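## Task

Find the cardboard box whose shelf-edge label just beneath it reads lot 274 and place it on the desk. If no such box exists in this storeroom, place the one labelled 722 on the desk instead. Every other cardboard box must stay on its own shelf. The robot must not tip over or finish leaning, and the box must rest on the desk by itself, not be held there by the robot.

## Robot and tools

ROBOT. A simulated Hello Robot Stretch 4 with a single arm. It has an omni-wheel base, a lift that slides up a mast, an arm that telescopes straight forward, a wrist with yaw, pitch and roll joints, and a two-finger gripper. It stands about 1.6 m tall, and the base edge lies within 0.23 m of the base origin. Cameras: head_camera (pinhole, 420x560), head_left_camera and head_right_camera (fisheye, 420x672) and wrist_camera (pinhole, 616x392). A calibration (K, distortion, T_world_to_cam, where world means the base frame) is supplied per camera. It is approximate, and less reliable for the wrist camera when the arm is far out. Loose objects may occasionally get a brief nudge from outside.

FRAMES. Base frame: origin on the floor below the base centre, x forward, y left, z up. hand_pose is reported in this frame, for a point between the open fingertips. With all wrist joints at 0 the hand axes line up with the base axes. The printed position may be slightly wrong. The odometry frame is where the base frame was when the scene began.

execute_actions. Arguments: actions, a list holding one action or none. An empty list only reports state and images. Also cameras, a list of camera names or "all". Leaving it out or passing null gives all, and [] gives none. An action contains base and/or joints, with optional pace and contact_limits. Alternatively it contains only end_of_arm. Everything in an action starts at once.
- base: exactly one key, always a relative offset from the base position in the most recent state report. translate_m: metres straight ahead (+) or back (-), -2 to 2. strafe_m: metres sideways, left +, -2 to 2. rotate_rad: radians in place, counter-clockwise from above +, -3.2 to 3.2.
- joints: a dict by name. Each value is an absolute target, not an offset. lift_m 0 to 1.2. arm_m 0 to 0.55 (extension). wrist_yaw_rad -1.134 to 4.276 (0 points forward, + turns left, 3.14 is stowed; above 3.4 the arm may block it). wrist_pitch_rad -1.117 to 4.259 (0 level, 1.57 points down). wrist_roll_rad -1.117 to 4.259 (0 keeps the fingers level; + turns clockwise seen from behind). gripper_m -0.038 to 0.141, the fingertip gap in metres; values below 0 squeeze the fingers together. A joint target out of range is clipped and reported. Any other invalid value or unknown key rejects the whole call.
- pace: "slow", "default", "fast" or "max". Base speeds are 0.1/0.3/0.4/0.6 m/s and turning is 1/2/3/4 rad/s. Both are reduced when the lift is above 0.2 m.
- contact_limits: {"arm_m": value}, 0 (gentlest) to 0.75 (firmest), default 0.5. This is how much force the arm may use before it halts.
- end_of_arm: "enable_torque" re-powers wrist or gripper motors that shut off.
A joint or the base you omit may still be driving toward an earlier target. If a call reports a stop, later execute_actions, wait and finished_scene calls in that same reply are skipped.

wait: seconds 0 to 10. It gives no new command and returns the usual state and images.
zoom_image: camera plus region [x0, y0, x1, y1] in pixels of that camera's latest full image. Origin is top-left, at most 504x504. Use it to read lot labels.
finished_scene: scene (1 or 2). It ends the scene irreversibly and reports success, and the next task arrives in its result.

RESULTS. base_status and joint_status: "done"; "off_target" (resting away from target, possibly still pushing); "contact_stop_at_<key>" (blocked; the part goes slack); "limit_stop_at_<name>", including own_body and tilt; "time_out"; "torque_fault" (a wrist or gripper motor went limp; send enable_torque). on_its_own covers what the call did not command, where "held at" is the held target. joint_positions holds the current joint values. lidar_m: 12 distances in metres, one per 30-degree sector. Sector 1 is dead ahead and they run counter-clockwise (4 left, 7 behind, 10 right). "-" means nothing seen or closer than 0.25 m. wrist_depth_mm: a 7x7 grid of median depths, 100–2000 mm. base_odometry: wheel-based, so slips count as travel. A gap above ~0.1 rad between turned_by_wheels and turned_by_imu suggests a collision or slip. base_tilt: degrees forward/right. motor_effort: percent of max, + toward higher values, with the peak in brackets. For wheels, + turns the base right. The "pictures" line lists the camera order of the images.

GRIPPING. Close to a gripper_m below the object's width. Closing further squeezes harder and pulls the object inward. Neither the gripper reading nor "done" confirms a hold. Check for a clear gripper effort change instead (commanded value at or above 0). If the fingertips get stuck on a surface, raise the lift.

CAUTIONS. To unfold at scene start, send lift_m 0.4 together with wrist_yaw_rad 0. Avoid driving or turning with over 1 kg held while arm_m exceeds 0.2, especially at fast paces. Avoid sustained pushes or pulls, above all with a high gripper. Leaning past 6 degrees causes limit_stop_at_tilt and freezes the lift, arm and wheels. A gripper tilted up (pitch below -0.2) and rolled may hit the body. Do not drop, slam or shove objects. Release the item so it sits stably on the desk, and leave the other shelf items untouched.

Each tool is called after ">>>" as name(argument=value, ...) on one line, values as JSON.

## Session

>>> execute_actions(actions=[])

Scene clock: 0.00 s.
base_odometry: x=+0.000 y=+0.000 heading=+0.000 (m, m, rad; odometry frame)
turned_by_wheels: +0.000 (rad since the last result)
turned_by_imu: +0.000 (rad since the last result)
base_tilt: forward=-0.1 right=+0.4 (deg)
lidar_m: 2.12 1.06 0.86 0.86 1.00 2.20 1.43 0.73 0.60 0.59 0.67 1.08
base_status: not commanded
joint_positions: lift_m=+0.268 arm_m=-0.001 wrist_yaw_rad=+3.072 wrist_pitch_rad=+0.018 wrist_roll_rad=-0.018 gripper_m=+0.057
joint_status: not commanded
motor_effort: lift_m=+18 arm_m=+0 wrist_yaw_rad=+0 wrist_pitch_rad=-5 wrist_roll_rad=+3 gripper_m=-1 wheel_0=+0 wheel_1=+0 wheel_2=+0 (%)
hand_pose: x=-0.1118 y=+0.1073 z=+0.4411 quat_wxyz=(+0.035, -0.010, -0.009, +0.999) (m; base frame)
wrist_depth_mm: - 142 - - - - - / - 141 - - - - - / 107 141 262 - - - - / 121 141 - - - - - / 866 1205 1863 - - - - / 878 1205 192 1708 198 1661 1618 / 878 1025 1118 121 1118 1025 1118
pictures: head_camera, head_left_camera, head_right_camera, wrist_camera
camera_calibration (this result's frames):
wrist_camera: T_world_to_cam=[[0.0660405, 0.997758, 0.0108786, -0.109371], [-0.00464812, 0.0112099, -0.999926, 0.501917], [-0.997806, 0.0659851, 0.005378, 0.104246], [0, 0, 0, 1]] pos_world=[0.113573, 0.0966205, 0.502509]
Images, in order (width x height): head_camera 420x560, head_left_camera 420x672, head_right_camera 420x672, wrist_camera 616x392.

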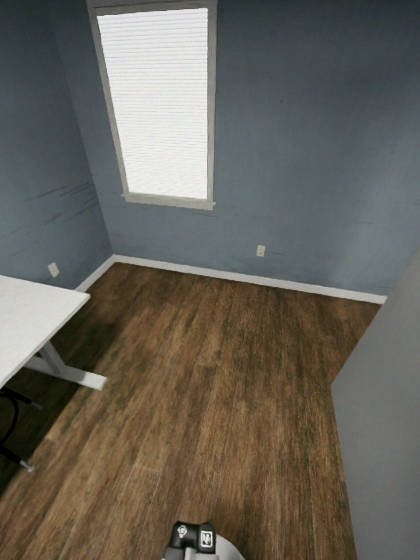

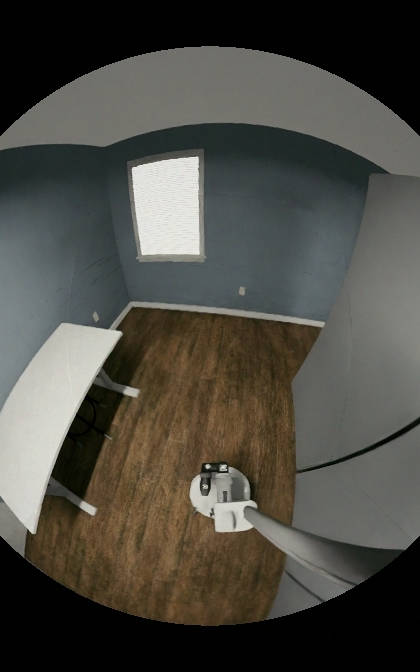

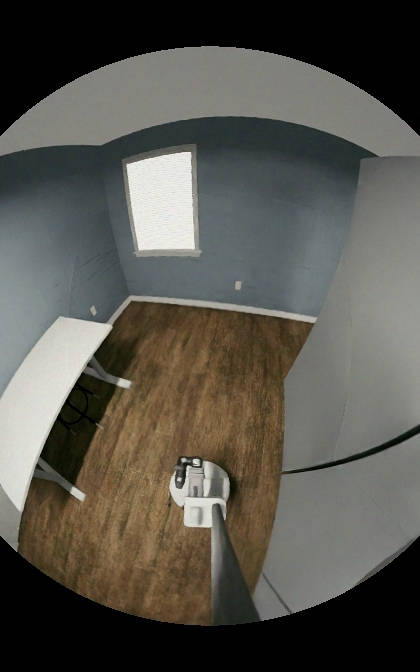

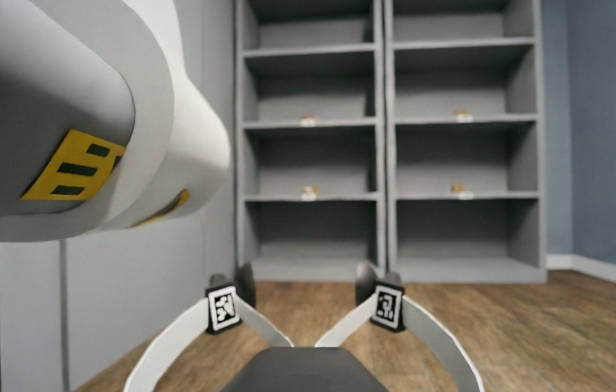

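>>> execute_actions(actions=[{"base":{"rotate_rad":2.93},"joints":{"lift_m":0.6,"wrist_yaw_rad":0,"wrist_pitch_rad":0.0,"gripper_m":0.13}}], cameras=[])

>>> execute_actions(actions=[{"base":{"translate_m":1.3},"joints":{"lift_m":0.75,"wrist_pitch_rad":0.3}}], cameras=["head_camera","wrist_camera"])

Scene clock: 4.97 s.
base_odometry: x=+0.000 y=+0.000 heading=+2.929 (m, m, rad; odometry frame)
turned_by_wheels: +2.929 (rad since the last result)
turned_by_imu: +2.941 (rad since the last result)
base_tilt: forward=+0.1 right=+0.4 (deg)
lidar_m: 2.16 0.89 0.63 0.60 0.61 0.83 2.11 2.17 0.90 0.86 0.90 2.27
base_status: done
joint_positions: lift_m=+0.600 arm_m=-0.001 wrist_yaw_rad=+0.000 wrist_pitch_rad=+0.002 wrist_roll_rad=-0.018 gripper_m=+0.130
joint_status: all done
motor_effort: lift_m=+24(28) arm_m=+0(0) wrist_yaw_rad=-1(8) wrist_pitch_rad=-5(7) wrist_roll_rad=+1(2) gripper_m=+0(4) wheel_0=-3(9) wheel_1=-3(10) wheel_2=-2(8) (%)
hand_pose: x=+0.4584 y=-0.0873 z=+0.7771 quat_wxyz=(+1.000, -0.009, +0.001, +0.000) (m; base frame)
wrist_depth_mm: 1025 1576 - - - - - / 1042 1618 - - - - - / 1042 1618 - - - - - / 1042 1618 - - - - - / 1042 1576 - - - - - / 1042 1281 - - - 1983 - / 1008 1397 1983 121 1863 1708 1863
pictures: none
No camera images: the call's "cameras" was empty. Leave "cameras" out to get every camera's image.

Scene clock: 10.80 s.
base_odometry: x=-1.271 y=+0.273 heading=+2.930 (m, m, rad; odometry frame)
turned_by_wheels: +0.000 (rad since the last result)
turned_by_imu: -0.003 (rad since the last result)
base_tilt: forward=-0.1 right=+0.4 (deg)
lidar_m: 0.84 0.88 0.67 0.63 0.66 0.90 2.42 1.26 1.07 1.57 1.27 0.90
base_status: done
joint_positions: lift_m=+0.750 arm_m=-0.001 wrist_yaw_rad=+0.000 wrist_pitch_rad=+0.302 wrist_roll_rad=-0.018 gripper_m=+0.130
joint_status: all done
motor_effort: lift_m=+22(22) arm_m=+0(0) wrist_yaw_rad=+0(1) wrist_pitch_rad=-4(6) wrist_roll_rad=+2(2) gripper_m=+0(1) wheel_0=+2(7) wheel_1=+2(7) wheel_2=-1(15) (%)
hand_pose: x=+0.4453 y=-0.0874 z=+0.8421 quat_wxyz=(+0.989, -0.009, +0.150, +0.001) (m; base frame)
wrist_depth_mm: 976 960 991 1008 621 1008 1025 / 917 668 1025 1025 615 1042 1060 / 1008 1042 1078 1098 640 1098 1118 / 991 1098 1118 1118 668 1138 1160 / 946 1042 1008 1008 699 1008 991 / 750 715 715 750 715 741 768 / 991 1182 1255 121 788 1182 1229
pictures: head_camera, wrist_camera
camera_calibration (this result's frames):
wrist_camera: T_world_to_cam=[[0.00663991, -0.999934, 0.00940211, -0.103148], [-0.274494, -0.0108637, -0.961527, 0.993616], [0.961566, 0.00380363, -0.274548, 0.0285411], [0, 0, 0, 1]] pos_world=[0.245983, -0.0924555, 0.964195]
Images, in order (width x height): head_camera 420x560, wrist_camera 616x392.

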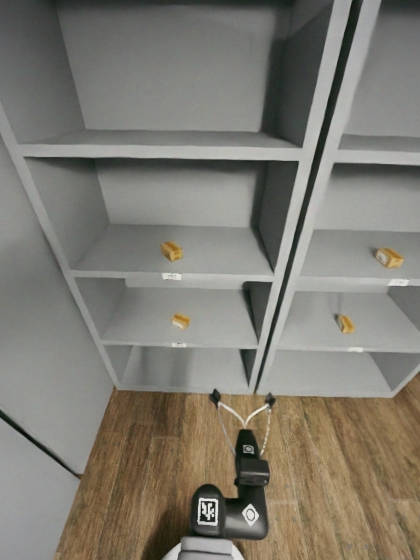

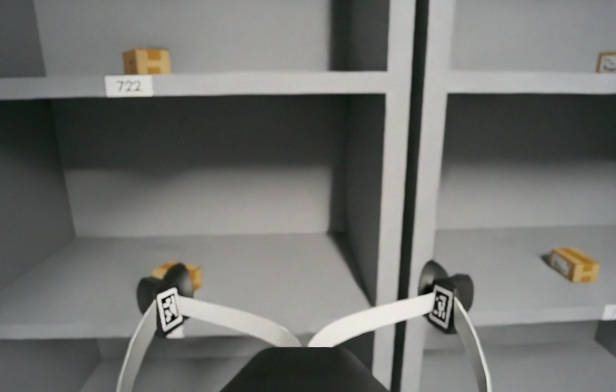

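>>> execute_actions(actions=[{"base":{"strafe_m":-0.2},"joints":{"lift_m":0.62,"wrist_pitch_rad":0.25}}], cameras=["wrist_camera"])

Scene clock: 13.47 s.
base_odometry: x=-1.229 y=+0.469 heading=+2.930 (m, m, rad; odometry frame)
turned_by_wheels: +0.000 (rad since the last result)
turned_by_imu: +0.000 (rad since the last result)
base_tilt: forward=-0.1 right=+0.5 (deg)
lidar_m: 0.85 0.89 0.88 0.83 0.86 1.20 3.47 0.95 0.91 1.37 1.28 0.89
base_status: done
joint_positions: lift_m=+0.620 arm_m=-0.001 wrist_yaw_rad=+0.000 wrist_pitch_rad=+0.252 wrist_roll_rad=-0.018 gripper_m=+0.130
joint_status: all done
motor_effort: lift_m=+14(20) arm_m=+0(0) wrist_yaw_rad=+0(1) wrist_pitch_rad=-6(8) wrist_roll_rad=+1(2) gripper_m=+1(1) wheel_0=+1(11) wheel_1=-1(13) wheel_2=+0(4) (%)
hand_pose: x=+0.4492 y=-0.0874 z=+0.7266 quat_wxyz=(+0.992, -0.009, +0.126, +0.001) (m; base frame)
wrist_depth_mm: 574 621 634 591 647 647 621 / 1008 1025 1042 615 1060 1060 1078 / 1060 1042 1060 634 1098 1098 1098 / 1098 1098 1098 661 1118 1138 1138 / 750 820 798 699 798 788 788 / 1138 668 683 699 699 1229 1160 / 1118 1078 1118 121 1118 1078 1098
pictures: wrist_camera
camera_calibration (this result's frames):
wrist_camera: T_world_to_cam=[[0.00608513, -0.999934, 0.00971806, -0.10209], [-0.226618, -0.0108444, -0.973923, 0.871044], [0.973965, 0.00372416, -0.226669, -0.0473056], [0, 0, 0, 1]] pos_world=[0.24409, -0.0924616, 0.8386]
Images, in order (width x height): wrist_camera 616x392.

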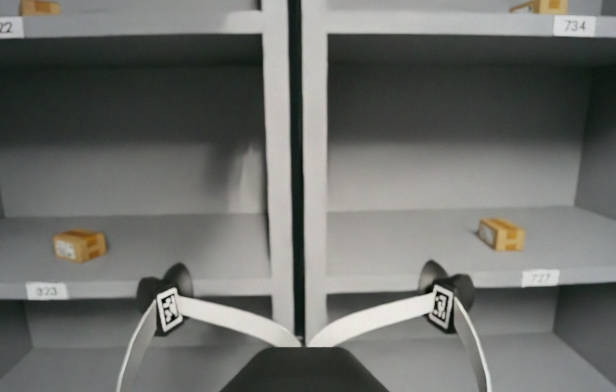

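>>> execute_actions(actions=[{"base":{"rotate_rad":1.57},"joints":{"lift_m":0.2,"wrist_pitch_rad":1.5}}], cameras=[])

>>> execute_actions(actions=[{"base":{"translate_m":0.2},"pace":"fast"}], cameras=[])

>>> execute_actions(actions=[{"base":{"strafe_m":2.0},"pace":"max"}], cameras=[])

>>> execute_actions(actions=[{"base":{"strafe_m":1.0},"pace":"max"}], cameras=["head_camera"])

Scene clock: 18.07 s.
base_odometry: x=-1.229 y=+0.469 heading=-1.784 (m, m, rad; odometry frame)
turned_by_wheels: +1.569 (rad since the last result)
turned_by_imu: +1.576 (rad since the last result)
base_tilt: forward=-0.1 right=+0.5 (deg)
lidar_m: 0.83 0.85 1.16 3.40 0.99 0.94 1.40 1.28 0.90 0.85 0.89 0.87
base_status: done
joint_positions: lift_m=+0.356 arm_m=-0.001 wrist_yaw_rad=+0.000 wrist_pitch_rad=+1.500 wrist_roll_rad=-0.018 gripper_m=+0.130
joint_status: lift_m limit_stop_at_own_body (moved -0.264 of -0.420); the others done
on_its_own: lift_m is slack since a limit_stop_at_own_body (your +0.200 is given up); arm_m is slack since a limit_stop_at_own_body
motor_effort: lift_m=+19(24) arm_m=+0(0) wrist_yaw_rad=-1(1) wrist_pitch_rad=+0(3) wrist_roll_rad=+3(2) gripper_m=+1(1) wheel_0=-3(8) wheel_1=-4(9) wheel_2=-2(13) (%)
hand_pose: x=+0.1902 y=-0.0874 z=+0.2465 quat_wxyz=(+0.732, -0.007, +0.682, +0.006) (m; base frame)
wrist_depth_mm: 500 504 500 500 500 504 496 / 488 492 492 496 488 492 492 / 488 484 488 488 484 488 488 / 480 484 480 477 480 480 480 / 469 469 379 473 473 473 469 / 466 257 255 257 349 462 466 / 256 253 253 121 293 462 459
pictures: none
No camera images: the call's "cameras" was empty. Leave "cameras" out to get every camera's image.

not run: a stop came earlier in this reply.

not run: a stop came earlier in this reply.

not run: a stop came earlier in this reply.

>>> execute_actions(actions=[{"base":{"translate_m":0.2},"joints":{"lift_m":0.5,"arm_m":0},"pace":"fast"}], cameras=[])

>>> execute_actions(actions=[{"base":{"strafe_m":2.0},"pace":"max"}], cameras=[])

>>> execute_actions(actions=[{"base":{"strafe_m":0.95},"pace":"max"}], cameras=["head_camera"])

Scene clock: 21.33 s.
base_odometry: x=-1.271 y=+0.273 heading=-1.784 (m, m, rad; odometry frame)
turned_by_wheels: +0.000 (rad since the last result)
turned_by_imu: +0.000 (rad since the last result)
base_tilt: forward=-0.1 right=+0.4 (deg)
lidar_m: 0.63 0.66 0.88 2.23 1.26 1.08 1.61 1.28 0.88 0.84 0.88 0.66
base_status: done
joint_positions: lift_m=+0.500 arm_m=-0.001 wrist_yaw_rad=+0.000 wrist_pitch_rad=+1.500 wrist_roll_rad=-0.018 gripper_m=+0.130
joint_status: all done
motor_effort: lift_m=+24(25) arm_m=+6(9) wrist_yaw_rad=+0(1) wrist_pitch_rad=+1(1) wrist_roll_rad=+3(2) gripper_m=+1(1) wheel_0=+1(8) wheel_1=+3(9) wheel_2=-1(9) (%)
hand_pose: x=+0.1902 y=-0.0874 z=+0.3901 quat_wxyz=(+0.732, -0.007, +0.682, +0.006) (m; base frame)
wrist_depth_mm: 654 647 654 647 654 647 647 / 640 634 640 634 634 634 640 / 640 627 640 634 640 640 634 / 615 627 621 621 627 627 627 / 615 615 452 621 621 615 621 / 609 397 394 397 445 603 609 / 597 392 392 121 597 597 603
pictures: none
No camera images: the call's "cameras" was empty. Leave "cameras" out to get every camera's image.

Scene clock: 26.57 s.
base_odometry: x=+0.684 y=-0.150 heading=-1.784 (m, m, rad; odometry frame)
turned_by_wheels: +0.000 (rad since the last result)
turned_by_imu: +0.005 (rad since the last result)
base_tilt: forward=+0.1 right=+0.4 (deg)
lidar_m: 0.57 0.58 1.47 1.41 1.46 1.79 0.87 0.93 1.26 2.56 0.85 0.60
base_status: done
joint_positions: lift_m=+0.500 arm_m=-0.001 wrist_yaw_rad=+0.000 wrist_pitch_rad=+1.500 wrist_roll_rad=-0.018 gripper_m=+0.130
joint_status: not commanded
motor_effort: lift_m=+22(23) arm_m=+6(6) wrist_yaw_rad=+1(1) wrist_pitch_rad=+0(0) wrist_roll_rad=+1(2) gripper_m=+0(2) wheel_0=+0(13) wheel_1=+0(15) wheel_2=+0(1) (%)
hand_pose: x=+0.1902 y=-0.0874 z=+0.3902 quat_wxyz=(+0.732, -0.007, +0.682, +0.006) (m; base frame)
wrist_depth_mm: 634 634 654 654 647 647 654 / 640 640 654 640 640 647 634 / 627 634 634 627 634 634 627 / 627 627 627 627 627 621 627 / 615 621 452 615 609 621 615 / 603 397 394 397 452 591 603 / 591 392 389 122 597 597 597
pictures: none
No camera images: the call's "cameras" was empty. Leave "cameras" out to get every camera's image.

Scene clock: 29.77 s.
base_odometry: x=+1.612 y=-0.351 heading=-1.784 (m, m, rad; odometry frame)
turned_by_wheels: +0.000 (rad since the last result)
turned_by_imu: +0.003 (rad since the last result)
base_tilt: forward=+0.0 right=+0.4 (deg)
lidar_m: 2.02 0.67 0.47 0.44 0.47 0.65 1.72 1.19 1.26 2.42 0.82 0.79
base_status: done
joint_positions: lift_m=+0.500 arm_m=-0.001 wrist_yaw_rad=+0.000 wrist_pitch_rad=+1.500 wrist_roll_rad=-0.018 gripper_m=+0.130
joint_status: not commanded
motor_effort: lift_m=+21(21) arm_m=+6(6) wrist_yaw_rad=+1(0) wrist_pitch_rad=+1(0) wrist_roll_rad=+1(0) gripper_m=+1(0) wheel_0=+0(14) wheel_1=+0(15) wheel_2=+0(1) (%)
hand_pose: x=+0.1902 y=-0.0874 z=+0.3902 quat_wxyz=(+0.732, -0.007, +0.682, +0.006) (m; base frame)
wrist_depth_mm: 661 647 654 661 654 654 640 / 640 634 640 647 647 647 640 / 634 634 634 634 634 634 634 / 621 627 621 621 634 627 621 / 615 609 452 621 615 615 615 / 597 399 394 399 452 603 609 / 597 389 394 121 591 597 603
pictures: head_camera
Images, in order (width x height): head_camera 420x560.

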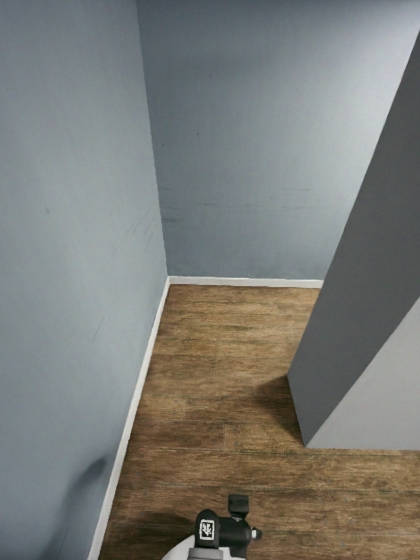

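>>> execute_actions(actions=[{"base":{"translate_m":1.65},"pace":"fast"}], cameras=[])

>>> execute_actions(actions=[{"base":{"rotate_rad":3.14}}], cameras=[])

>>> execute_actions(actions=[{"base":{"strafe_m":0.9},"joints":{"wrist_pitch_rad":0,"wrist_roll_rad":1.57}}], cameras=["head_camera","wrist_camera","head_left_camera"])

Scene clock: 37.47 s.
base_odometry: x=+1.263 y=-1.963 heading=-1.784 (m, m, rad; odometry frame)
turned_by_wheels: +0.000 (rad since the last result)
turned_by_imu: -0.003 (rad since the last result)
base_tilt: forward=+0.0 right=+0.5 (deg)
lidar_m: 0.36 0.38 0.53 0.49 0.53 0.73 1.83 0.78 0.85 1.67 0.55 0.38
base_status: done
joint_positions: lift_m=+0.500 arm_m=-0.001 wrist_yaw_rad=+0.000 wrist_pitch_rad=+1.500 wrist_roll_rad=-0.018 gripper_m=+0.130
joint_status: not commanded
motor_effort: lift_m=+21(21) arm_m=+6(6) wrist_yaw_rad=+1(0) wrist_pitch_rad=+0(1) wrist_roll_rad=+2(2) gripper_m=+0(0) wheel_0=+1(9) wheel_1=+1(8) wheel_2=+1(10) (%)
hand_pose: x=+0.1902 y=-0.0874 z=+0.3902 quat_wxyz=(+0.732, -0.007, +0.682, +0.006) (m; base frame)
wrist_depth_mm: 273 273 282 286 290 296 315 / 362 373 387 394 410 415 427 / 544 539 564 591 615 627 627 / 627 621 621 621 627 627 621 / 609 621 452 615 609 621 621 / 603 399 397 397 452 609 597 / 603 392 389 122 597 591 591
pictures: none
No camera images: the call's "cameras" was empty. Leave "cameras" out to get every camera's image.

Scene clock: 40.33 s.
base_odometry: x=+1.263 y=-1.963 heading=+1.356 (m, m, rad; odometry frame)
turned_by_wheels: +3.139 (rad since the last result)
turned_by_imu: +3.151 (rad since the last result)
base_tilt: forward=-0.1 right=+0.6 (deg)
lidar_m: 1.79 0.80 0.86 1.72 0.58 0.38 0.37 0.38 0.53 0.50 0.53 0.69
base_status: done
joint_positions: lift_m=+0.500 arm_m=-0.001 wrist_yaw_rad=+0.000 wrist_pitch_rad=+1.500 wrist_roll_rad=-0.018 gripper_m=+0.130
joint_status: not commanded
motor_effort: lift_m=+21(21) arm_m=+6(6) wrist_yaw_rad=+0(0) wrist_pitch_rad=+1(1) wrist_roll_rad=+3(3) gripper_m=+1(2) wheel_0=-3(9) wheel_1=-5(10) wheel_2=-2(14) (%)
hand_pose: x=+0.1903 y=-0.0874 z=+0.3902 quat_wxyz=(+0.732, -0.007, +0.682, +0.006) (m; base frame)
wrist_depth_mm: 647 654 640 654 647 647 559 / 640 647 647 634 634 647 574 / 634 627 627 627 634 634 580 / 615 634 627 627 627 621 591 / 615 621 452 615 609 621 591 / 603 399 394 397 449 603 603 / 597 389 392 122 591 591 597
pictures: none
No camera images: the call's "cameras" was empty. Leave "cameras" out to get every camera's image.

Scene clock: 44.67 s.
base_odometry: x=+0.384 y=-1.771 heading=+1.356 (m, m, rad; odometry frame)
turned_by_wheels: +0.000 (rad since the last result)
turned_by_imu: +0.003 (rad since the last result)
base_tilt: forward=-0.1 right=+0.5 (deg)
lidar_m: 0.57 0.61 0.82 1.84 0.60 0.42 0.40 0.42 0.57 1.40 1.44 0.62
base_status: done
joint_positions: lift_m=+0.500 arm_m=-0.001 wrist_yaw_rad=+0.000 wrist_pitch_rad=+0.003 wrist_roll_rad=+1.570 gripper_m=+0.130
joint_status: all done
motor_effort: lift_m=+22(22) arm_m=+6(6) wrist_yaw_rad=-1(1) wrist_pitch_rad=-6(10) wrist_roll_rad=+3(7) gripper_m=+0(1) wheel_0=+0(11) wheel_1=+2(12) wheel_2=+0(1) (%)
hand_pose: x=+0.4584 y=-0.0874 z=+0.6773 quat_wxyz=(+0.708, +0.707, +0.001, -0.001) (m; base frame)
wrist_depth_mm: 387 399 410 413 418 379 436 / 399 525 591 591 521 521 621 / 397 591 842 842 603 831 798 / 394 580 831 820 615 831 831 / 392 580 831 820 627 387 831 / 387 469 809 831 477 368 798 / 384 508 820 122 484 394 820
pictures: head_camera, head_left_camera, wrist_camera
camera_calibration (this result's frames):
wrist_camera: T_world_to_cam=[[0.000901299, 0.00574484, -0.999983, 0.672465], [0.0237956, 0.9997, 0.00576466, 0.135137], [0.999716, -0.0238004, 0.000764327, -0.235663], [0, 0, 0, 1]] pos_world=[0.231774, -0.144569, 0.671855]
Images, in order (width x height): head_camera 420x560, head_left_camera 420x672, wrist_camera 616x392.

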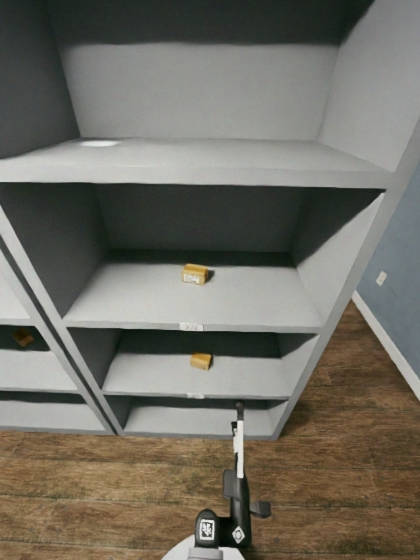

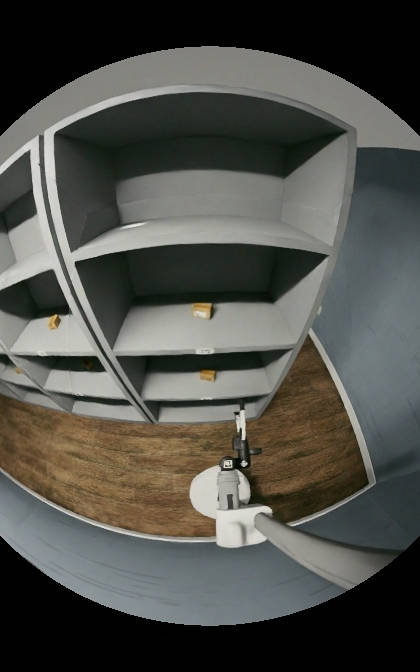

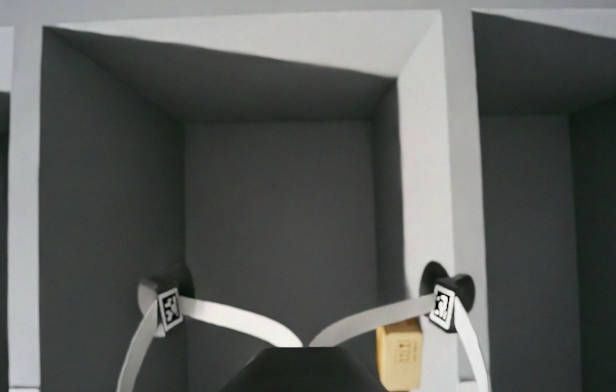

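Upper looks like "274". Align and check.

>>> execute_actions(actions=[{"base":{"strafe_m":0.14},"joints":{"lift_m":0.95,"wrist_roll_rad":0,"wrist_pitch_rad":0.4}}], cameras=["wrist_camera"])

Scene clock: 48.33 s.
base_odometry: x=+0.247 y=-1.741 heading=+1.356 (m, m, rad; odometry frame)
turned_by_wheels: +0.000 (rad since the last result)
turned_by_imu: +0.001 (rad since the last result)
base_tilt: forward=-0.1 right=+0.5 (deg)
lidar_m: 0.59 0.61 0.81 1.85 0.62 0.43 0.41 0.41 0.57 1.44 1.59 0.60
base_status: done
joint_positions: lift_m=+0.950 arm_m=-0.001 wrist_yaw_rad=+0.000 wrist_pitch_rad=+0.402 wrist_roll_rad=+0.000 gripper_m=+0.130
joint_status: all done
motor_effort: lift_m=+24(27) arm_m=+6(6) wrist_yaw_rad=+1(1) wrist_pitch_rad=-4(3) wrist_roll_rad=+1(5) gripper_m=+1(0) wheel_0=-2(9) wheel_1=+1(13) wheel_2=+0(7) (%)
hand_pose: x=+0.4354 y=-0.0874 z=+1.0150 quat_wxyz=(+0.980, +0.000, +0.200, +0.000) (m; base frame)
wrist_depth_mm: 661 707 723 732 732 732 535 / 661 750 759 778 778 750 544 / 634 759 732 591 699 676 549 / 466 459 455 442 436 430 424 / 387 389 917 931 931 741 530 / 640 768 891 960 854 654 564 / 615 768 788 121 768 715 559
pictures: wrist_camera
camera_calibration (this result's frames):
wrist_camera: T_world_to_cam=[[0.000391688, -0.999967, -0.00811329, -0.0842146], [-0.369005, 0.00739619, -0.929398, 1.16725], [0.929427, 0.00335788, -0.36899, 0.195339], [0, 0, 0, 1]] pos_world=[0.2492, -0.0935009, 1.15623]
Images, in order (width x height): wrist_camera 616x392.

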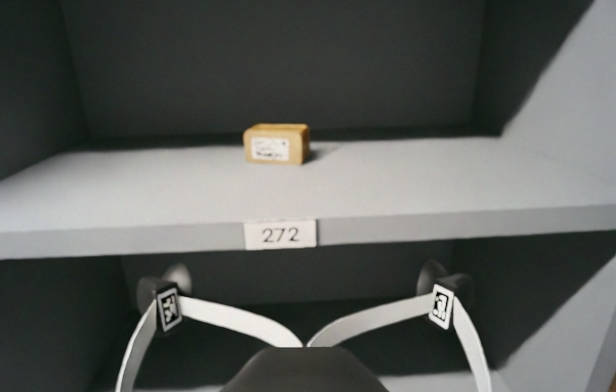

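>>> execute_actions(actions=[{"base":{"translate_m":-0.1},"joints":{"lift_m":0.53,"wrist_roll_rad":1.57,"wrist_pitch_rad":0}}], cameras=["wrist_camera"])

>>> execute_actions(actions=[{"base":{"strafe_m":0.9}}], cameras=["wrist_camera","head_camera"])

>>> execute_actions(actions=[{"base":{"strafe_m":0.9}}], cameras=["wrist_camera","head_camera"])

>>> execute_actions(actions=[{"base":{"strafe_m":0.9}}], cameras=["wrist_camera","head_camera"])

Scene clock: 53.63 s.
base_odometry: x=+0.226 y=-1.839 heading=+1.355 (m, m, rad; odometry frame)
turned_by_wheels: +0.000 (rad since the last result)
turned_by_imu: +0.001 (rad since the last result)
base_tilt: forward=-0.1 right=+0.4 (deg)
lidar_m: 0.67 0.69 0.95 1.42 0.48 0.33 0.30 0.32 0.43 1.08 1.61 0.72
base_status: done
joint_positions: lift_m=+0.530 arm_m=-0.001 wrist_yaw_rad=+0.000 wrist_pitch_rad=+0.003 wrist_roll_rad=+1.570 gripper_m=+0.130
joint_status: all done
motor_effort: lift_m=+14(22) arm_m=+5(6) wrist_yaw_rad=-1(1) wrist_pitch_rad=-6(15) wrist_roll_rad=+4(7) gripper_m=+0(0) wheel_0=-3(7) wheel_1=-4(10) wheel_2=+1(12) (%)
hand_pose: x=+0.4584 y=-0.0874 z=+0.7079 quat_wxyz=(+0.708, +0.707, +0.001, -0.001) (m; base frame)
wrist_depth_mm: 683 530 683 691 627 676 750 / 917 521 904 931 715 931 878 / 931 517 931 931 723 904 891 / 917 512 931 931 741 904 891 / 917 512 904 931 597 917 878 / 904 462 778 917 597 917 904 / 904 466 866 122 676 484 904
pictures: wrist_camera
camera_calibration (this result's frames):
wrist_camera: T_world_to_cam=[[0.000991094, 0.0057572, -0.999983, 0.703049], [0.0238325, 0.999699, 0.00577919, 0.134944], [0.999715, -0.0238378, 0.000853588, -0.23575], [0, 0, 0, 1]] pos_world=[0.23177, -0.144571, 0.702458]
Images, in order (width x height): wrist_camera 616x392.

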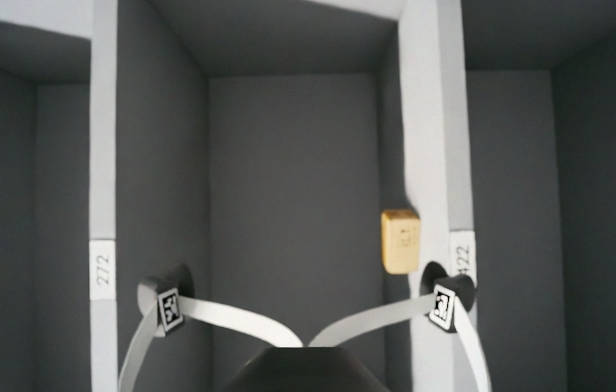

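Scene clock: 57.97 s.
base_odometry: x=-0.653 y=-1.647 heading=+1.355 (m, m, rad; odometry frame)
turned_by_wheels: +0.000 (rad since the last result)
turned_by_imu: +0.002 (rad since the last result)
base_tilt: forward=+0.0 right=+0.5 (deg)
lidar_m: 0.65 0.67 0.90 1.55 0.51 0.35 0.33 0.34 0.48 1.21 0.98 0.68
base_status: done
joint_positions: lift_m=+0.530 arm_m=-0.001 wrist_yaw_rad=+0.000 wrist_pitch_rad=+0.003 wrist_roll_rad=+1.570 gripper_m=+0.130
joint_status: not commanded
motor_effort: lift_m=+15(15) arm_m=+5(6) wrist_yaw_rad=+1(0) wrist_pitch_rad=-6(6) wrist_roll_rad=+4(3) gripper_m=-2(0) wheel_0=-1(11) wheel_1=+0(13) wheel_2=+0(0) (%)
hand_pose: x=+0.4584 y=-0.0874 z=+0.7078 quat_wxyz=(+0.708, +0.707, +0.001, -0.001) (m; base frame)
wrist_depth_mm: 591 525 621 634 603 569 661 / 820 525 831 904 723 778 854 / 904 521 891 891 732 904 891 / 891 517 891 891 741 878 878 / 891 508 878 891 661 473 866 / 891 433 778 866 591 433 878 / 878 452 854 122 668 480 866
pictures: head_camera, wrist_camera
camera_calibration (this result's frames):
wrist_camera: T_world_to_cam=[[0.000991297, 0.00575858, -0.999983, 0.702979], [0.0238933, 0.999698, 0.00578062, 0.134933], [0.999714, -0.0238986, 0.000853407, -0.235749], [0, 0, 0, 1]] pos_world=[0.231761, -0.144575, 0.702389]
Images, in order (width x height): head_camera 420x560, wrist_camera 616x392.

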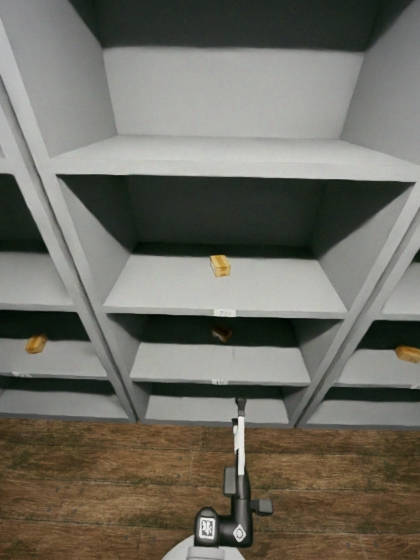

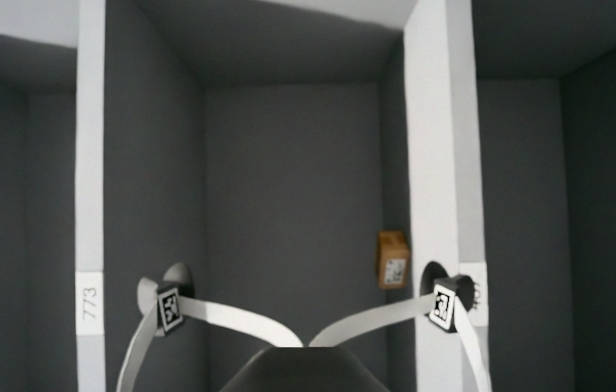

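Scene clock: 62.30 s.
base_odometry: x=-1.532 y=-1.454 heading=+1.355 (m, m, rad; odometry frame)
turned_by_wheels: +0.000 (rad since the last result)
turned_by_imu: +0.002 (rad since the last result)
base_tilt: forward=+0.0 right=+0.4 (deg)
lidar_m: 0.62 0.65 0.89 1.37 0.55 0.38 0.36 0.37 0.50 1.30 0.93 0.66
base_status: done
joint_positions: lift_m=+0.530 arm_m=-0.001 wrist_yaw_rad=+0.000 wrist_pitch_rad=+0.003 wrist_roll_rad=+1.570 gripper_m=+0.130
joint_status: not commanded
motor_effort: lift_m=+15(15) arm_m=+6(6) wrist_yaw_rad=-1(1) wrist_pitch_rad=-6(7) wrist_roll_rad=+2(2) gripper_m=+3(0) wheel_0=-1(11) wheel_1=+0(10) wheel_2=+0(1) (%)
hand_pose: x=+0.4584 y=-0.0874 z=+0.7078 quat_wxyz=(+0.708, +0.707, +0.001, -0.001) (m; base frame)
wrist_depth_mm: 512 492 554 554 544 508 591 / 683 525 778 809 683 452 820 / 866 521 866 866 732 459 854 / 866 521 878 866 750 469 866 / 866 512 878 854 759 469 842 / 854 415 788 854 508 402 854 / 854 452 842 122 668 439 842
pictures: head_camera, wrist_camera
camera_calibration (this result's frames):
wrist_camera: T_world_to_cam=[[0.000991433, 0.00575892, -0.999983, 0.702966], [0.0239055, 0.999698, 0.00578098, 0.134931], [0.999714, -0.0239108, 0.000853463, -0.235749], [0, 0, 0, 1]] pos_world=[0.231759, -0.144576, 0.702376]
Images, in order (width x height): head_camera 420x560, wrist_camera 616x392.

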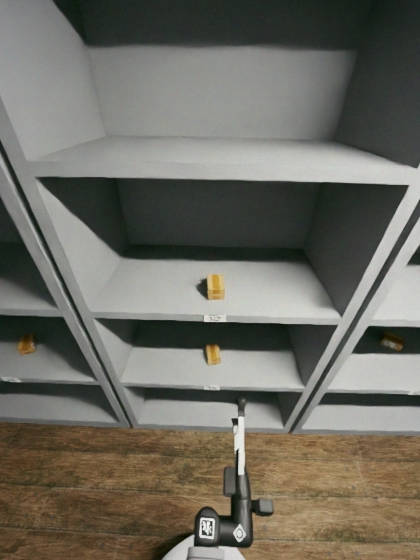

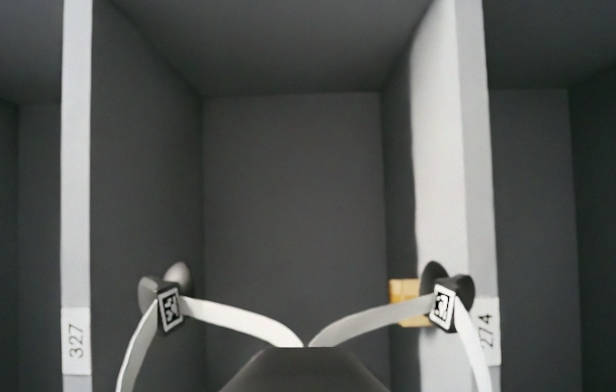

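Scene clock: 66.63 s.
base_odometry: x=-2.411 y=-1.261 heading=+1.355 (m, m, rad; odometry frame)
turned_by_wheels: +0.000 (rad since the last result)
turned_by_imu: +0.002 (rad since the last result)
base_tilt: forward=-0.1 right=+0.5 (deg)
lidar_m: 0.59 0.63 0.51 0.46 0.50 0.39 0.38 0.39 0.54 1.37 0.90 0.62
base_status: done
joint_positions: lift_m=+0.530 arm_m=-0.001 wrist_yaw_rad=+0.000 wrist_pitch_rad=+0.003 wrist_roll_rad=+1.570 gripper_m=+0.130
joint_status: not commanded
motor_effort: lift_m=+15(15) arm_m=+6(6) wrist_yaw_rad=+2(0) wrist_pitch_rad=-6(6) wrist_roll_rad=+4(3) gripper_m=-1(1) wheel_0=-2(10) wheel_1=+1(10) wheel_2=+0(2) (%)
hand_pose: x=+0.4584 y=-0.0874 z=+0.7078 quat_wxyz=(+0.708, +0.707, +0.001, -0.001) (m; base frame)
wrist_depth_mm: 421 455 484 488 496 442 517 / 484 525 691 715 627 413 741 / 634 521 842 854 723 421 842 / 627 517 842 831 750 427 831 / 615 512 866 831 750 430 820 / 621 415 768 831 504 379 820 / 615 452 820 122 627 399 809
pictures: head_camera, wrist_camera
camera_calibration (this result's frames):
wrist_camera: T_world_to_cam=[[0.000991493, 0.00575951, -0.999983, 0.702958], [0.0239116, 0.999697, 0.00578157, 0.13493], [0.999714, -0.0239169, 0.000853474, -0.235749], [0, 0, 0, 1]] pos_world=[0.231758, -0.144576, 0.702367]
Images, in order (width x height): head_camera 420x560, wrist_camera 616x392.

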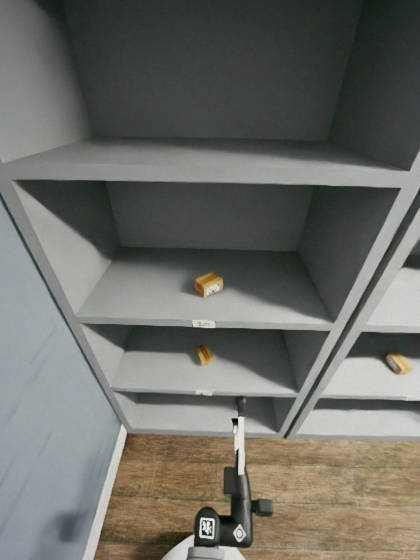

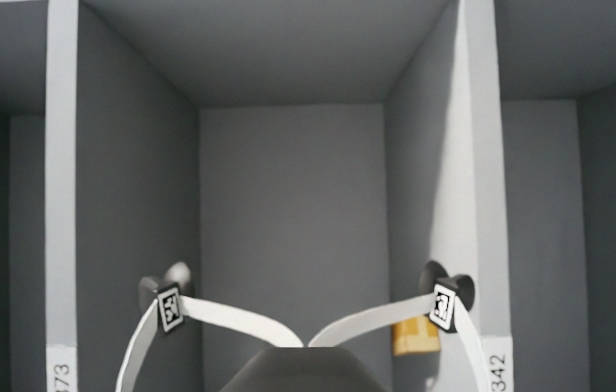

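>>> execute_actions(actions=[{"base":{"strafe_m":-0.81},"joints":{"lift_m":0.51,"wrist_roll_rad":0,"wrist_pitch_rad":0.4}}], cameras=[])

>>> execute_actions(actions=[{"joints":{"arm_m":0.22}}], cameras=["wrist_camera"])

Scene clock: 72.20 s.
base_odometry: x=-1.620 y=-1.435 heading=+1.355 (m, m, rad; odometry frame)
turned_by_wheels: +0.000 (rad since the last result)
turned_by_imu: +0.001 (rad since the last result)
base_tilt: forward=-0.1 right=+0.4 (deg)
lidar_m: 0.61 0.64 0.88 1.28 0.55 0.38 0.37 0.37 0.50 1.31 0.92 0.66
base_status: done
joint_positions: lift_m=+0.510 arm_m=-0.001 wrist_yaw_rad=+0.000 wrist_pitch_rad=+0.402 wrist_roll_rad=+0.000 gripper_m=+0.130
joint_status: all done
motor_effort: lift_m=+15(13) arm_m=+6(6) wrist_yaw_rad=-1(0) wrist_pitch_rad=-3(4) wrist_roll_rad=+2(0) gripper_m=-1(0) wheel_0=+3(11) wheel_1=+0(10) wheel_2=-1(5) (%)
hand_pose: x=+0.4354 y=-0.0874 z=+0.5757 quat_wxyz=(+0.980, +0.000, +0.200, +0.000) (m; base frame)
wrist_depth_mm: 621 759 759 759 768 768 569 / 615 788 798 820 820 809 569 / 621 809 820 788 778 715 574 / 517 508 500 492 480 480 466 / 430 741 946 976 976 778 564 / 597 732 891 991 878 699 591 / 585 759 809 121 798 741 591
pictures: none
No camera images: the call's "cameras" was empty. Leave "cameras" out to get every camera's image.

Scene clock: 73.97 s.
base_odometry: x=-1.620 y=-1.435 heading=+1.355 (m, m, rad; odometry frame)
turned_by_wheels: +0.000 (rad since the last result)
turned_by_imu: +0.000 (rad since the last result)
base_tilt: forward=-0.1 right=+0.4 (deg)
lidar_m: 0.61 0.66 0.88 1.28 0.56 0.39 0.37 0.38 0.53 1.33 0.91 0.65
base_status: not commanded
joint_positions: lift_m=+0.510 arm_m=+0.219 wrist_yaw_rad=+0.000 wrist_pitch_rad=+0.402 wrist_roll_rad=+0.000 gripper_m=+0.130
joint_status: all done
motor_effort: lift_m=+15(15) arm_m=+6(7) wrist_yaw_rad=-1(1) wrist_pitch_rad=-4(4) wrist_roll_rad=+2(1) gripper_m=+1(2) wheel_0=+3(3) wheel_1=+0(0) wheel_2=-1(1) (%)
hand_pose: x=+0.6553 y=-0.0874 z=+0.5757 quat_wxyz=(+0.980, +0.000, +0.200, +0.000) (m; base frame)
wrist_depth_mm: 554 559 559 564 574 580 559 / 569 585 585 603 603 609 564 / 603 615 627 634 627 640 564 / 512 508 496 384 480 473 462 / 368 362 357 317 351 345 342 / 283 259 257 278 253 258 268 / 235 226 229 121 234 234 236
pictures: wrist_camera
camera_calibration (this result's frames):
wrist_camera: T_world_to_cam=[[0.000480689, -0.999967, -0.00811622, -0.0878975], [-0.369138, 0.00736558, -0.929346, 0.840104], [0.929375, 0.00344273, -0.369122, -0.170987], [0, 0, 0, 1]] pos_world=[0.469067, -0.0934938, 0.716918]
Images, in order (width x height): wrist_camera 616x392.

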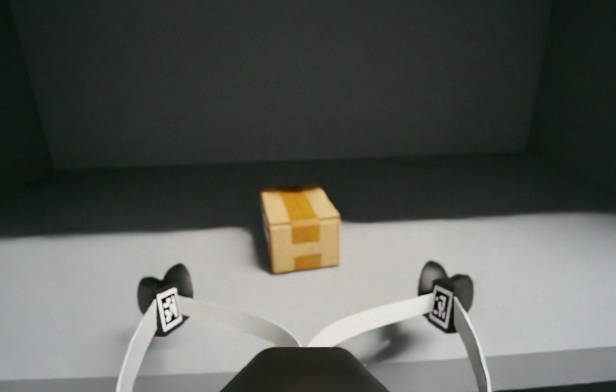

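>>> execute_actions(actions=[{"joints":{"arm_m":0.335,"lift_m":0.494}}], cameras=[])

>>> execute_actions(actions=[{"joints":{"gripper_m":0.01}}], cameras=[])

>>> execute_actions(actions=[{"joints":{"lift_m":0.53}}], cameras=[])

>>> execute_actions(actions=[{"joints":{"arm_m":0}}], cameras=["wrist_camera"])

Scene clock: 77.03 s.
base_odometry: x=-1.620 y=-1.435 heading=+1.355 (m, m, rad; odometry frame)
turned_by_wheels: +0.000 (rad since the last result)
turned_by_imu: +0.000 (rad since the last result)
base_tilt: forward=+0.0 right=+0.4 (deg)
lidar_m: 0.61 0.63 0.86 1.28 0.55 0.39 0.37 0.37 0.51 1.31 0.93 0.65
base_status: not commanded
joint_positions: lift_m=+0.494 arm_m=+0.334 wrist_yaw_rad=+0.000 wrist_pitch_rad=+0.402 wrist_roll_rad=+0.000 gripper_m=+0.130
joint_status: all done
motor_effort: lift_m=+14(13) arm_m=+7(7) wrist_yaw_rad=+0(0) wrist_pitch_rad=-5(5) wrist_roll_rad=+1(1) gripper_m=+1(0) wheel_0=+3(3) wheel_1=+0(0) wheel_2=-1(1) (%)
hand_pose: x=+0.7703 y=-0.0874 z=+0.5597 quat_wxyz=(+0.980, +0.000, +0.200, +0.000) (m; base frame)
wrist_depth_mm: 455 455 462 462 469 469 480 / 469 477 484 492 500 500 504 / 500 504 512 521 525 530 525 / 469 462 452 442 436 430 424 / 334 330 309 225 319 315 310 / 257 236 235 195 213 236 244 / 214 202 208 122 206 197 208
pictures: none
No camera images: the call's "cameras" was empty. Leave "cameras" out to get every camera's image.

Scene clock: 79.13 s.
base_odometry: x=-1.620 y=-1.435 heading=+1.355 (m, m, rad; odometry frame)
turned_by_wheels: +0.000 (rad since the last result)
turned_by_imu: +0.000 (rad since the last result)
base_tilt: forward=+0.0 right=+0.4 (deg)
lidar_m: 0.61 0.64 0.86 1.28 0.54 0.37 0.36 0.38 0.52 1.32 0.92 0.65
base_status: not commanded
joint_positions: lift_m=+0.494 arm_m=+0.334 wrist_yaw_rad=+0.000 wrist_pitch_rad=+0.403 wrist_roll_rad=+0.000 gripper_m=+0.010
joint_status: all done
motor_effort: lift_m=+14(14) arm_m=+7(6) wrist_yaw_rad=-1(0) wrist_pitch_rad=-7(6) wrist_roll_rad=+2(0) gripper_m=-24(21) wheel_0=+3(3) wheel_1=+0(0) wheel_2=-1(1) (%)
hand_pose: x=+0.7702 y=-0.0874 z=+0.5595 quat_wxyz=(+0.980, +0.000, +0.200, +0.000) (m; base frame)
wrist_depth_mm: 452 455 459 466 469 477 477 / 473 477 484 492 488 496 500 / 500 508 512 517 525 535 530 / 462 459 445 442 433 427 421 / 330 329 324 216 315 312 310 / 256 255 183 179 182 246 244 / 213 195 208 144 203 195 208
pictures: none
No camera images: the call's "cameras" was empty. Leave "cameras" out to get every camera's image.

Scene clock: 80.10 s.
base_odometry: x=-1.620 y=-1.435 heading=+1.355 (m, m, rad; odometry frame)
turned_by_wheels: +0.000 (rad since the last result)
turned_by_imu: +0.000 (rad since the last result)
base_tilt: forward=-0.1 right=+0.5 (deg)
lidar_m: 0.61 0.62 0.89 1.29 0.55 0.39 0.36 0.38 0.51 1.33 0.93 0.65
base_status: not commanded
joint_positions: lift_m=+0.530 arm_m=+0.334 wrist_yaw_rad=+0.000 wrist_pitch_rad=+0.403 wrist_roll_rad=+0.000 gripper_m=+0.010
joint_status: all done
motor_effort: lift_m=+24(24) arm_m=+6(6) wrist_yaw_rad=+0(0) wrist_pitch_rad=-8(8) wrist_roll_rad=+1(2) gripper_m=-23(22) wheel_0=+3(3) wheel_1=+0(0) wheel_2=-1(1) (%)
hand_pose: x=+0.7702 y=-0.0874 z=+0.5947 quat_wxyz=(+0.980, +0.000, +0.200, +0.000) (m; base frame)
wrist_depth_mm: 455 452 459 466 469 473 480 / 469 480 484 492 492 500 504 / 500 504 512 517 517 530 530 / 521 530 535 535 525 521 512 / 402 397 392 216 384 379 373 / 310 306 183 179 182 297 294 / 258 236 253 144 247 236 247
pictures: none
No camera images: the call's "cameras" was empty. Leave "cameras" out to get every camera's image.

Scene clock: 82.20 s.
base_odometry: x=-1.620 y=-1.435 heading=+1.355 (m, m, rad; odometry frame)
turned_by_wheels: +0.000 (rad since the last result)
turned_by_imu: +0.000 (rad since the last result)
base_tilt: forward=-0.1 right=+0.6 (deg)
lidar_m: 0.62 0.63 0.89 1.28 0.56 0.38 0.36 0.38 0.50 1.31 0.92 0.64
base_status: not commanded
joint_positions: lift_m=+0.530 arm_m=+0.001 wrist_yaw_rad=+0.000 wrist_pitch_rad=+0.403 wrist_roll_rad=+0.000 gripper_m=+0.010
joint_status: all done
motor_effort: lift_m=+24(24) arm_m=-6(7) wrist_yaw_rad=+0(1) wrist_pitch_rad=-8(9) wrist_roll_rad=+1(3) gripper_m=-22(21) wheel_0=+3(3) wheel_1=+0(0) wheel_2=-1(0) (%)
hand_pose: x=+0.4374 y=-0.0875 z=+0.5946 quat_wxyz=(+0.980, +0.000, +0.200, +0.000) (m; base frame)
wrist_depth_mm: 621 750 750 768 768 768 564 / 615 788 798 798 809 809 580 / 615 820 831 842 854 759 574 / 559 559 549 544 530 521 517 / 436 439 439 216 449 732 535 / 597 820 183 179 182 741 591 / 591 732 820 144 820 741 597
pictures: wrist_camera
camera_calibration (this result's frames):
wrist_camera: T_world_to_cam=[[0.000255153, -0.999967, -0.00808881, -0.0876172], [-0.370395, 0.00741898, -0.928845, 0.777492], [0.928874, 0.00323305, -0.370381, 0.0394615], [0, 0, 0, 1]] pos_world=[0.251347, -0.0935101, 0.736076]
Images, in order (width x height): wrist_camera 616x392.

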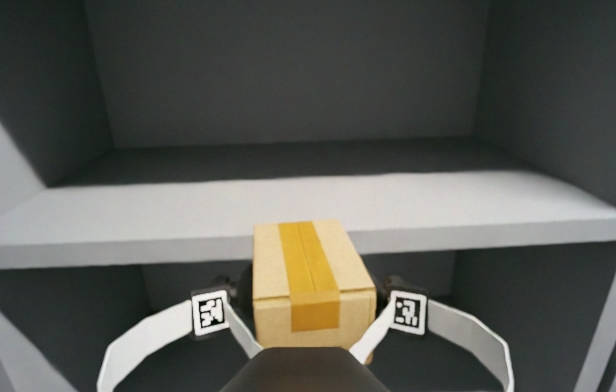

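>>> execute_actions(actions=[{"base":{"translate_m":0.08}}], cameras=[])

>>> execute_actions(actions=[{"base":{"strafe_m":-2.0},"pace":"fast"}], cameras=[])

>>> execute_actions(actions=[{"base":{"strafe_m":-0.98},"joints":{"lift_m":0.85},"pace":"fast"}], cameras=["head_camera"])

Scene clock: 85.20 s.
base_odometry: x=-1.603 y=-1.357 heading=+1.355 (m, m, rad; odometry frame)
turned_by_wheels: +0.000 (rad since the last result)
turned_by_imu: +0.000 (rad since the last result)
base_tilt: forward=-0.1 right=+0.3 (deg)
lidar_m: 0.53 0.56 0.74 1.28 0.67 0.46 0.45 0.45 0.63 1.61 0.81 0.56
base_status: done
joint_positions: lift_m=+0.530 arm_m=+0.001 wrist_yaw_rad=+0.000 wrist_pitch_rad=+0.403 wrist_roll_rad=+0.000 gripper_m=+0.010
joint_status: not commanded
motor_effort: lift_m=+24(24) arm_m=-6(6) wrist_yaw_rad=+1(0) wrist_pitch_rad=-8(9) wrist_roll_rad=+1(2) gripper_m=-20(21) wheel_0=+2(7) wheel_1=+2(9) wheel_2=-3(16) (%)
hand_pose: x=+0.4374 y=-0.0874 z=+0.5946 quat_wxyz=(+0.980, +0.000, +0.200, +0.000) (m; base frame)
wrist_depth_mm: 615 676 683 699 707 699 564 / 621 715 732 732 741 732 569 / 615 750 750 768 759 732 574 / 549 559 549 544 530 525 517 / 404 404 399 216 384 384 382 / 445 364 183 179 183 691 585 / 591 723 831 144 798 741 591
pictures: none
No camera images: the call's "cameras" was empty. Leave "cameras" out to get every camera's image.

Scene clock: 91.33 s.
base_odometry: x=+0.351 y=-1.784 heading=+1.355 (m, m, rad; odometry frame)
turned_by_wheels: +0.000 (rad since the last result)
turned_by_imu: +0.000 (rad since the last result)
base_tilt: forward=+0.0 right=+0.6 (deg)
lidar_m: 0.59 0.62 0.83 1.77 0.60 0.42 0.40 0.41 0.56 1.43 1.49 0.61
base_status: done
joint_positions: lift_m=+0.530 arm_m=+0.001 wrist_yaw_rad=+0.000 wrist_pitch_rad=+0.403 wrist_roll_rad=+0.000 gripper_m=+0.010
joint_status: not commanded
motor_effort: lift_m=+24(24) arm_m=-6(6) wrist_yaw_rad=+1(0) wrist_pitch_rad=-8(8) wrist_roll_rad=+1(0) gripper_m=-21(22) wheel_0=+0(14) wheel_1=+1(14) wheel_2=+0(3) (%)
hand_pose: x=+0.4374 y=-0.0874 z=+0.5946 quat_wxyz=(+0.980, +0.000, +0.200, +0.000) (m; base frame)
wrist_depth_mm: 715 723 750 741 741 549 392 / 750 768 778 778 798 564 397 / 778 788 809 809 820 569 402 / 564 559 508 544 530 504 418 / 410 413 413 216 424 430 442 / 788 960 182 180 182 512 1008 / 778 788 842 144 831 517 891
pictures: none
No camera images: the call's "cameras" was empty. Leave "cameras" out to get every camera's image.

Scene clock: 94.93 s.
base_odometry: x=+1.308 y=-1.994 heading=+1.355 (m, m, rad; odometry frame)
turned_by_wheels: +0.000 (rad since the last result)
turned_by_imu: +0.000 (rad since the last result)
base_tilt: forward=-0.1 right=+0.5 (deg)
lidar_m: 1.64 0.83 0.87 1.64 0.56 0.39 0.36 0.37 0.48 0.45 0.48 0.64
base_status: done
joint_positions: lift_m=+0.850 arm_m=+0.001 wrist_yaw_rad=+0.000 wrist_pitch_rad=+0.403 wrist_roll_rad=+0.000 gripper_m=+0.010
joint_status: all done
motor_effort: lift_m=+23(27) arm_m=-6(6) wrist_yaw_rad=+0(1) wrist_pitch_rad=-8(8) wrist_roll_rad=+0(1) gripper_m=-20(23) wheel_0=-1(15) wheel_1=+2(15) wheel_2=+0(3) (%)
hand_pose: x=+0.4374 y=-0.0874 z=+0.9147 quat_wxyz=(+0.980, +0.000, +0.200, +0.000) (m; base frame)
wrist_depth_mm: - - - - 1255 699 496 / - - - - 1366 707 500 / - - - - 1366 707 508 / - - - - 1366 723 512 / 1863 - - 215 1255 741 521 / 946 1661 183 180 182 654 521 / 931 1255 1308 144 1205 661 525
pictures: head_camera
Images, in order (width x height): head_camera 420x560.

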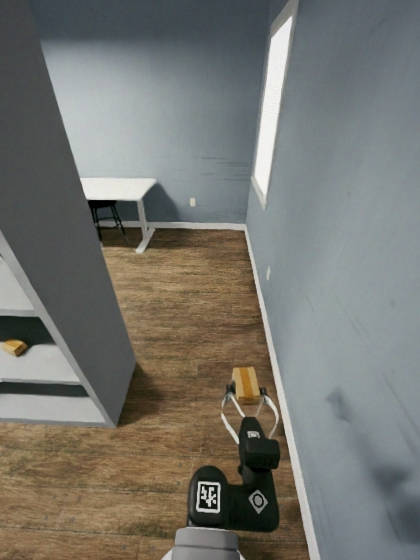

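>>> execute_actions(actions=[{"base":{"translate_m":1.75},"pace":"fast"}], cameras=[])

>>> execute_actions(actions=[{"base":{"strafe_m":1.3},"pace":"fast"}], cameras=["head_camera"])

Scene clock: 101.80 s.
base_odometry: x=+1.682 y=-0.284 heading=+1.356 (m, m, rad; odometry frame)
turned_by_wheels: +0.000 (rad since the last result)
turned_by_imu: -0.004 (rad since the last result)
base_tilt: forward=-0.1 right=+0.5 (deg)
lidar_m: 1.32 1.28 1.16 2.96 0.98 0.90 1.84 0.60 0.42 0.39 0.41 0.55
base_status: done
joint_positions: lift_m=+0.850 arm_m=+0.001 wrist_yaw_rad=+0.000 wrist_pitch_rad=+0.403 wrist_roll_rad=+0.000 gripper_m=+0.010
joint_status: not commanded
motor_effort: lift_m=+23(23) arm_m=-6(6) wrist_yaw_rad=+0(0) wrist_pitch_rad=-7(8) wrist_roll_rad=+2(1) gripper_m=-23(22) wheel_0=+2(8) wheel_1=+2(9) wheel_2=+1(14) (%)
hand_pose: x=+0.4374 y=-0.0874 z=+0.9147 quat_wxyz=(+0.980, +0.000, +0.200, +0.000) (m; base frame)
wrist_depth_mm: 1205 1255 1281 1255 1078 574 415 / 1281 1281 1308 1336 1078 585 418 / 1366 1366 1366 1397 1060 591 424 / 1464 1430 1499 1537 1138 569 427 / 1537 1537 1576 216 1042 621 404 / 1618 1576 183 180 182 549 421 / 1336 1255 1336 144 1025 559 442
pictures: none
No camera images: the call's "cameras" was empty. Leave "cameras" out to get every camera's image.

Scene clock: 106.37 s.
base_odometry: x=+0.411 y=-0.007 heading=+1.356 (m, m, rad; odometry frame)
turned_by_wheels: +0.000 (rad since the last result)
turned_by_imu: +0.004 (rad since the last result)
base_tilt: forward=+0.1 right=+0.4 (deg)
lidar_m: 0.77 0.81 1.13 2.58 1.01 0.73 0.69 0.70 0.94 1.69 1.73 0.82
base_status: done
joint_positions: lift_m=+0.850 arm_m=+0.001 wrist_yaw_rad=+0.000 wrist_pitch_rad=+0.403 wrist_roll_rad=+0.000 gripper_m=+0.010
joint_status: not commanded
motor_effort: lift_m=+23(23) arm_m=-6(6) wrist_yaw_rad=+0(2) wrist_pitch_rad=-7(8) wrist_roll_rad=+3(2) gripper_m=-21(22) wheel_0=+0(13) wheel_1=+1(15) wheel_2=+0(5) (%)
hand_pose: x=+0.4374 y=-0.0874 z=+0.9147 quat_wxyz=(+0.980, +0.000, +0.200, +0.000) (m; base frame)
wrist_depth_mm: 1182 1205 1229 1229 1281 1229 1281 / 1229 1255 1281 1281 1281 1366 1336 / 1308 1308 1336 1336 1336 1397 1397 / 946 931 917 891 866 1499 1537 / 676 668 654 216 683 1537 1576 / 1576 1537 183 179 182 1576 1576 / 1366 1255 1336 144 1255 1255 1308
pictures: head_camera
Images, in order (width x height): head_camera 420x560.

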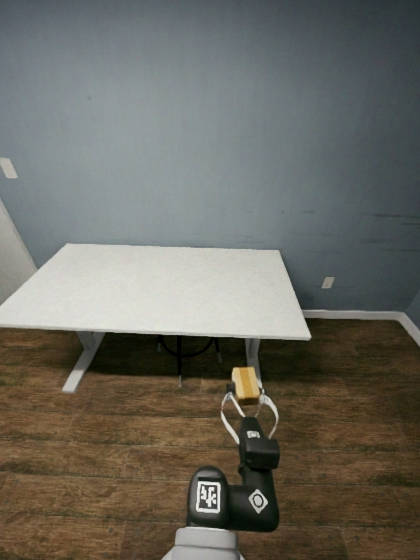

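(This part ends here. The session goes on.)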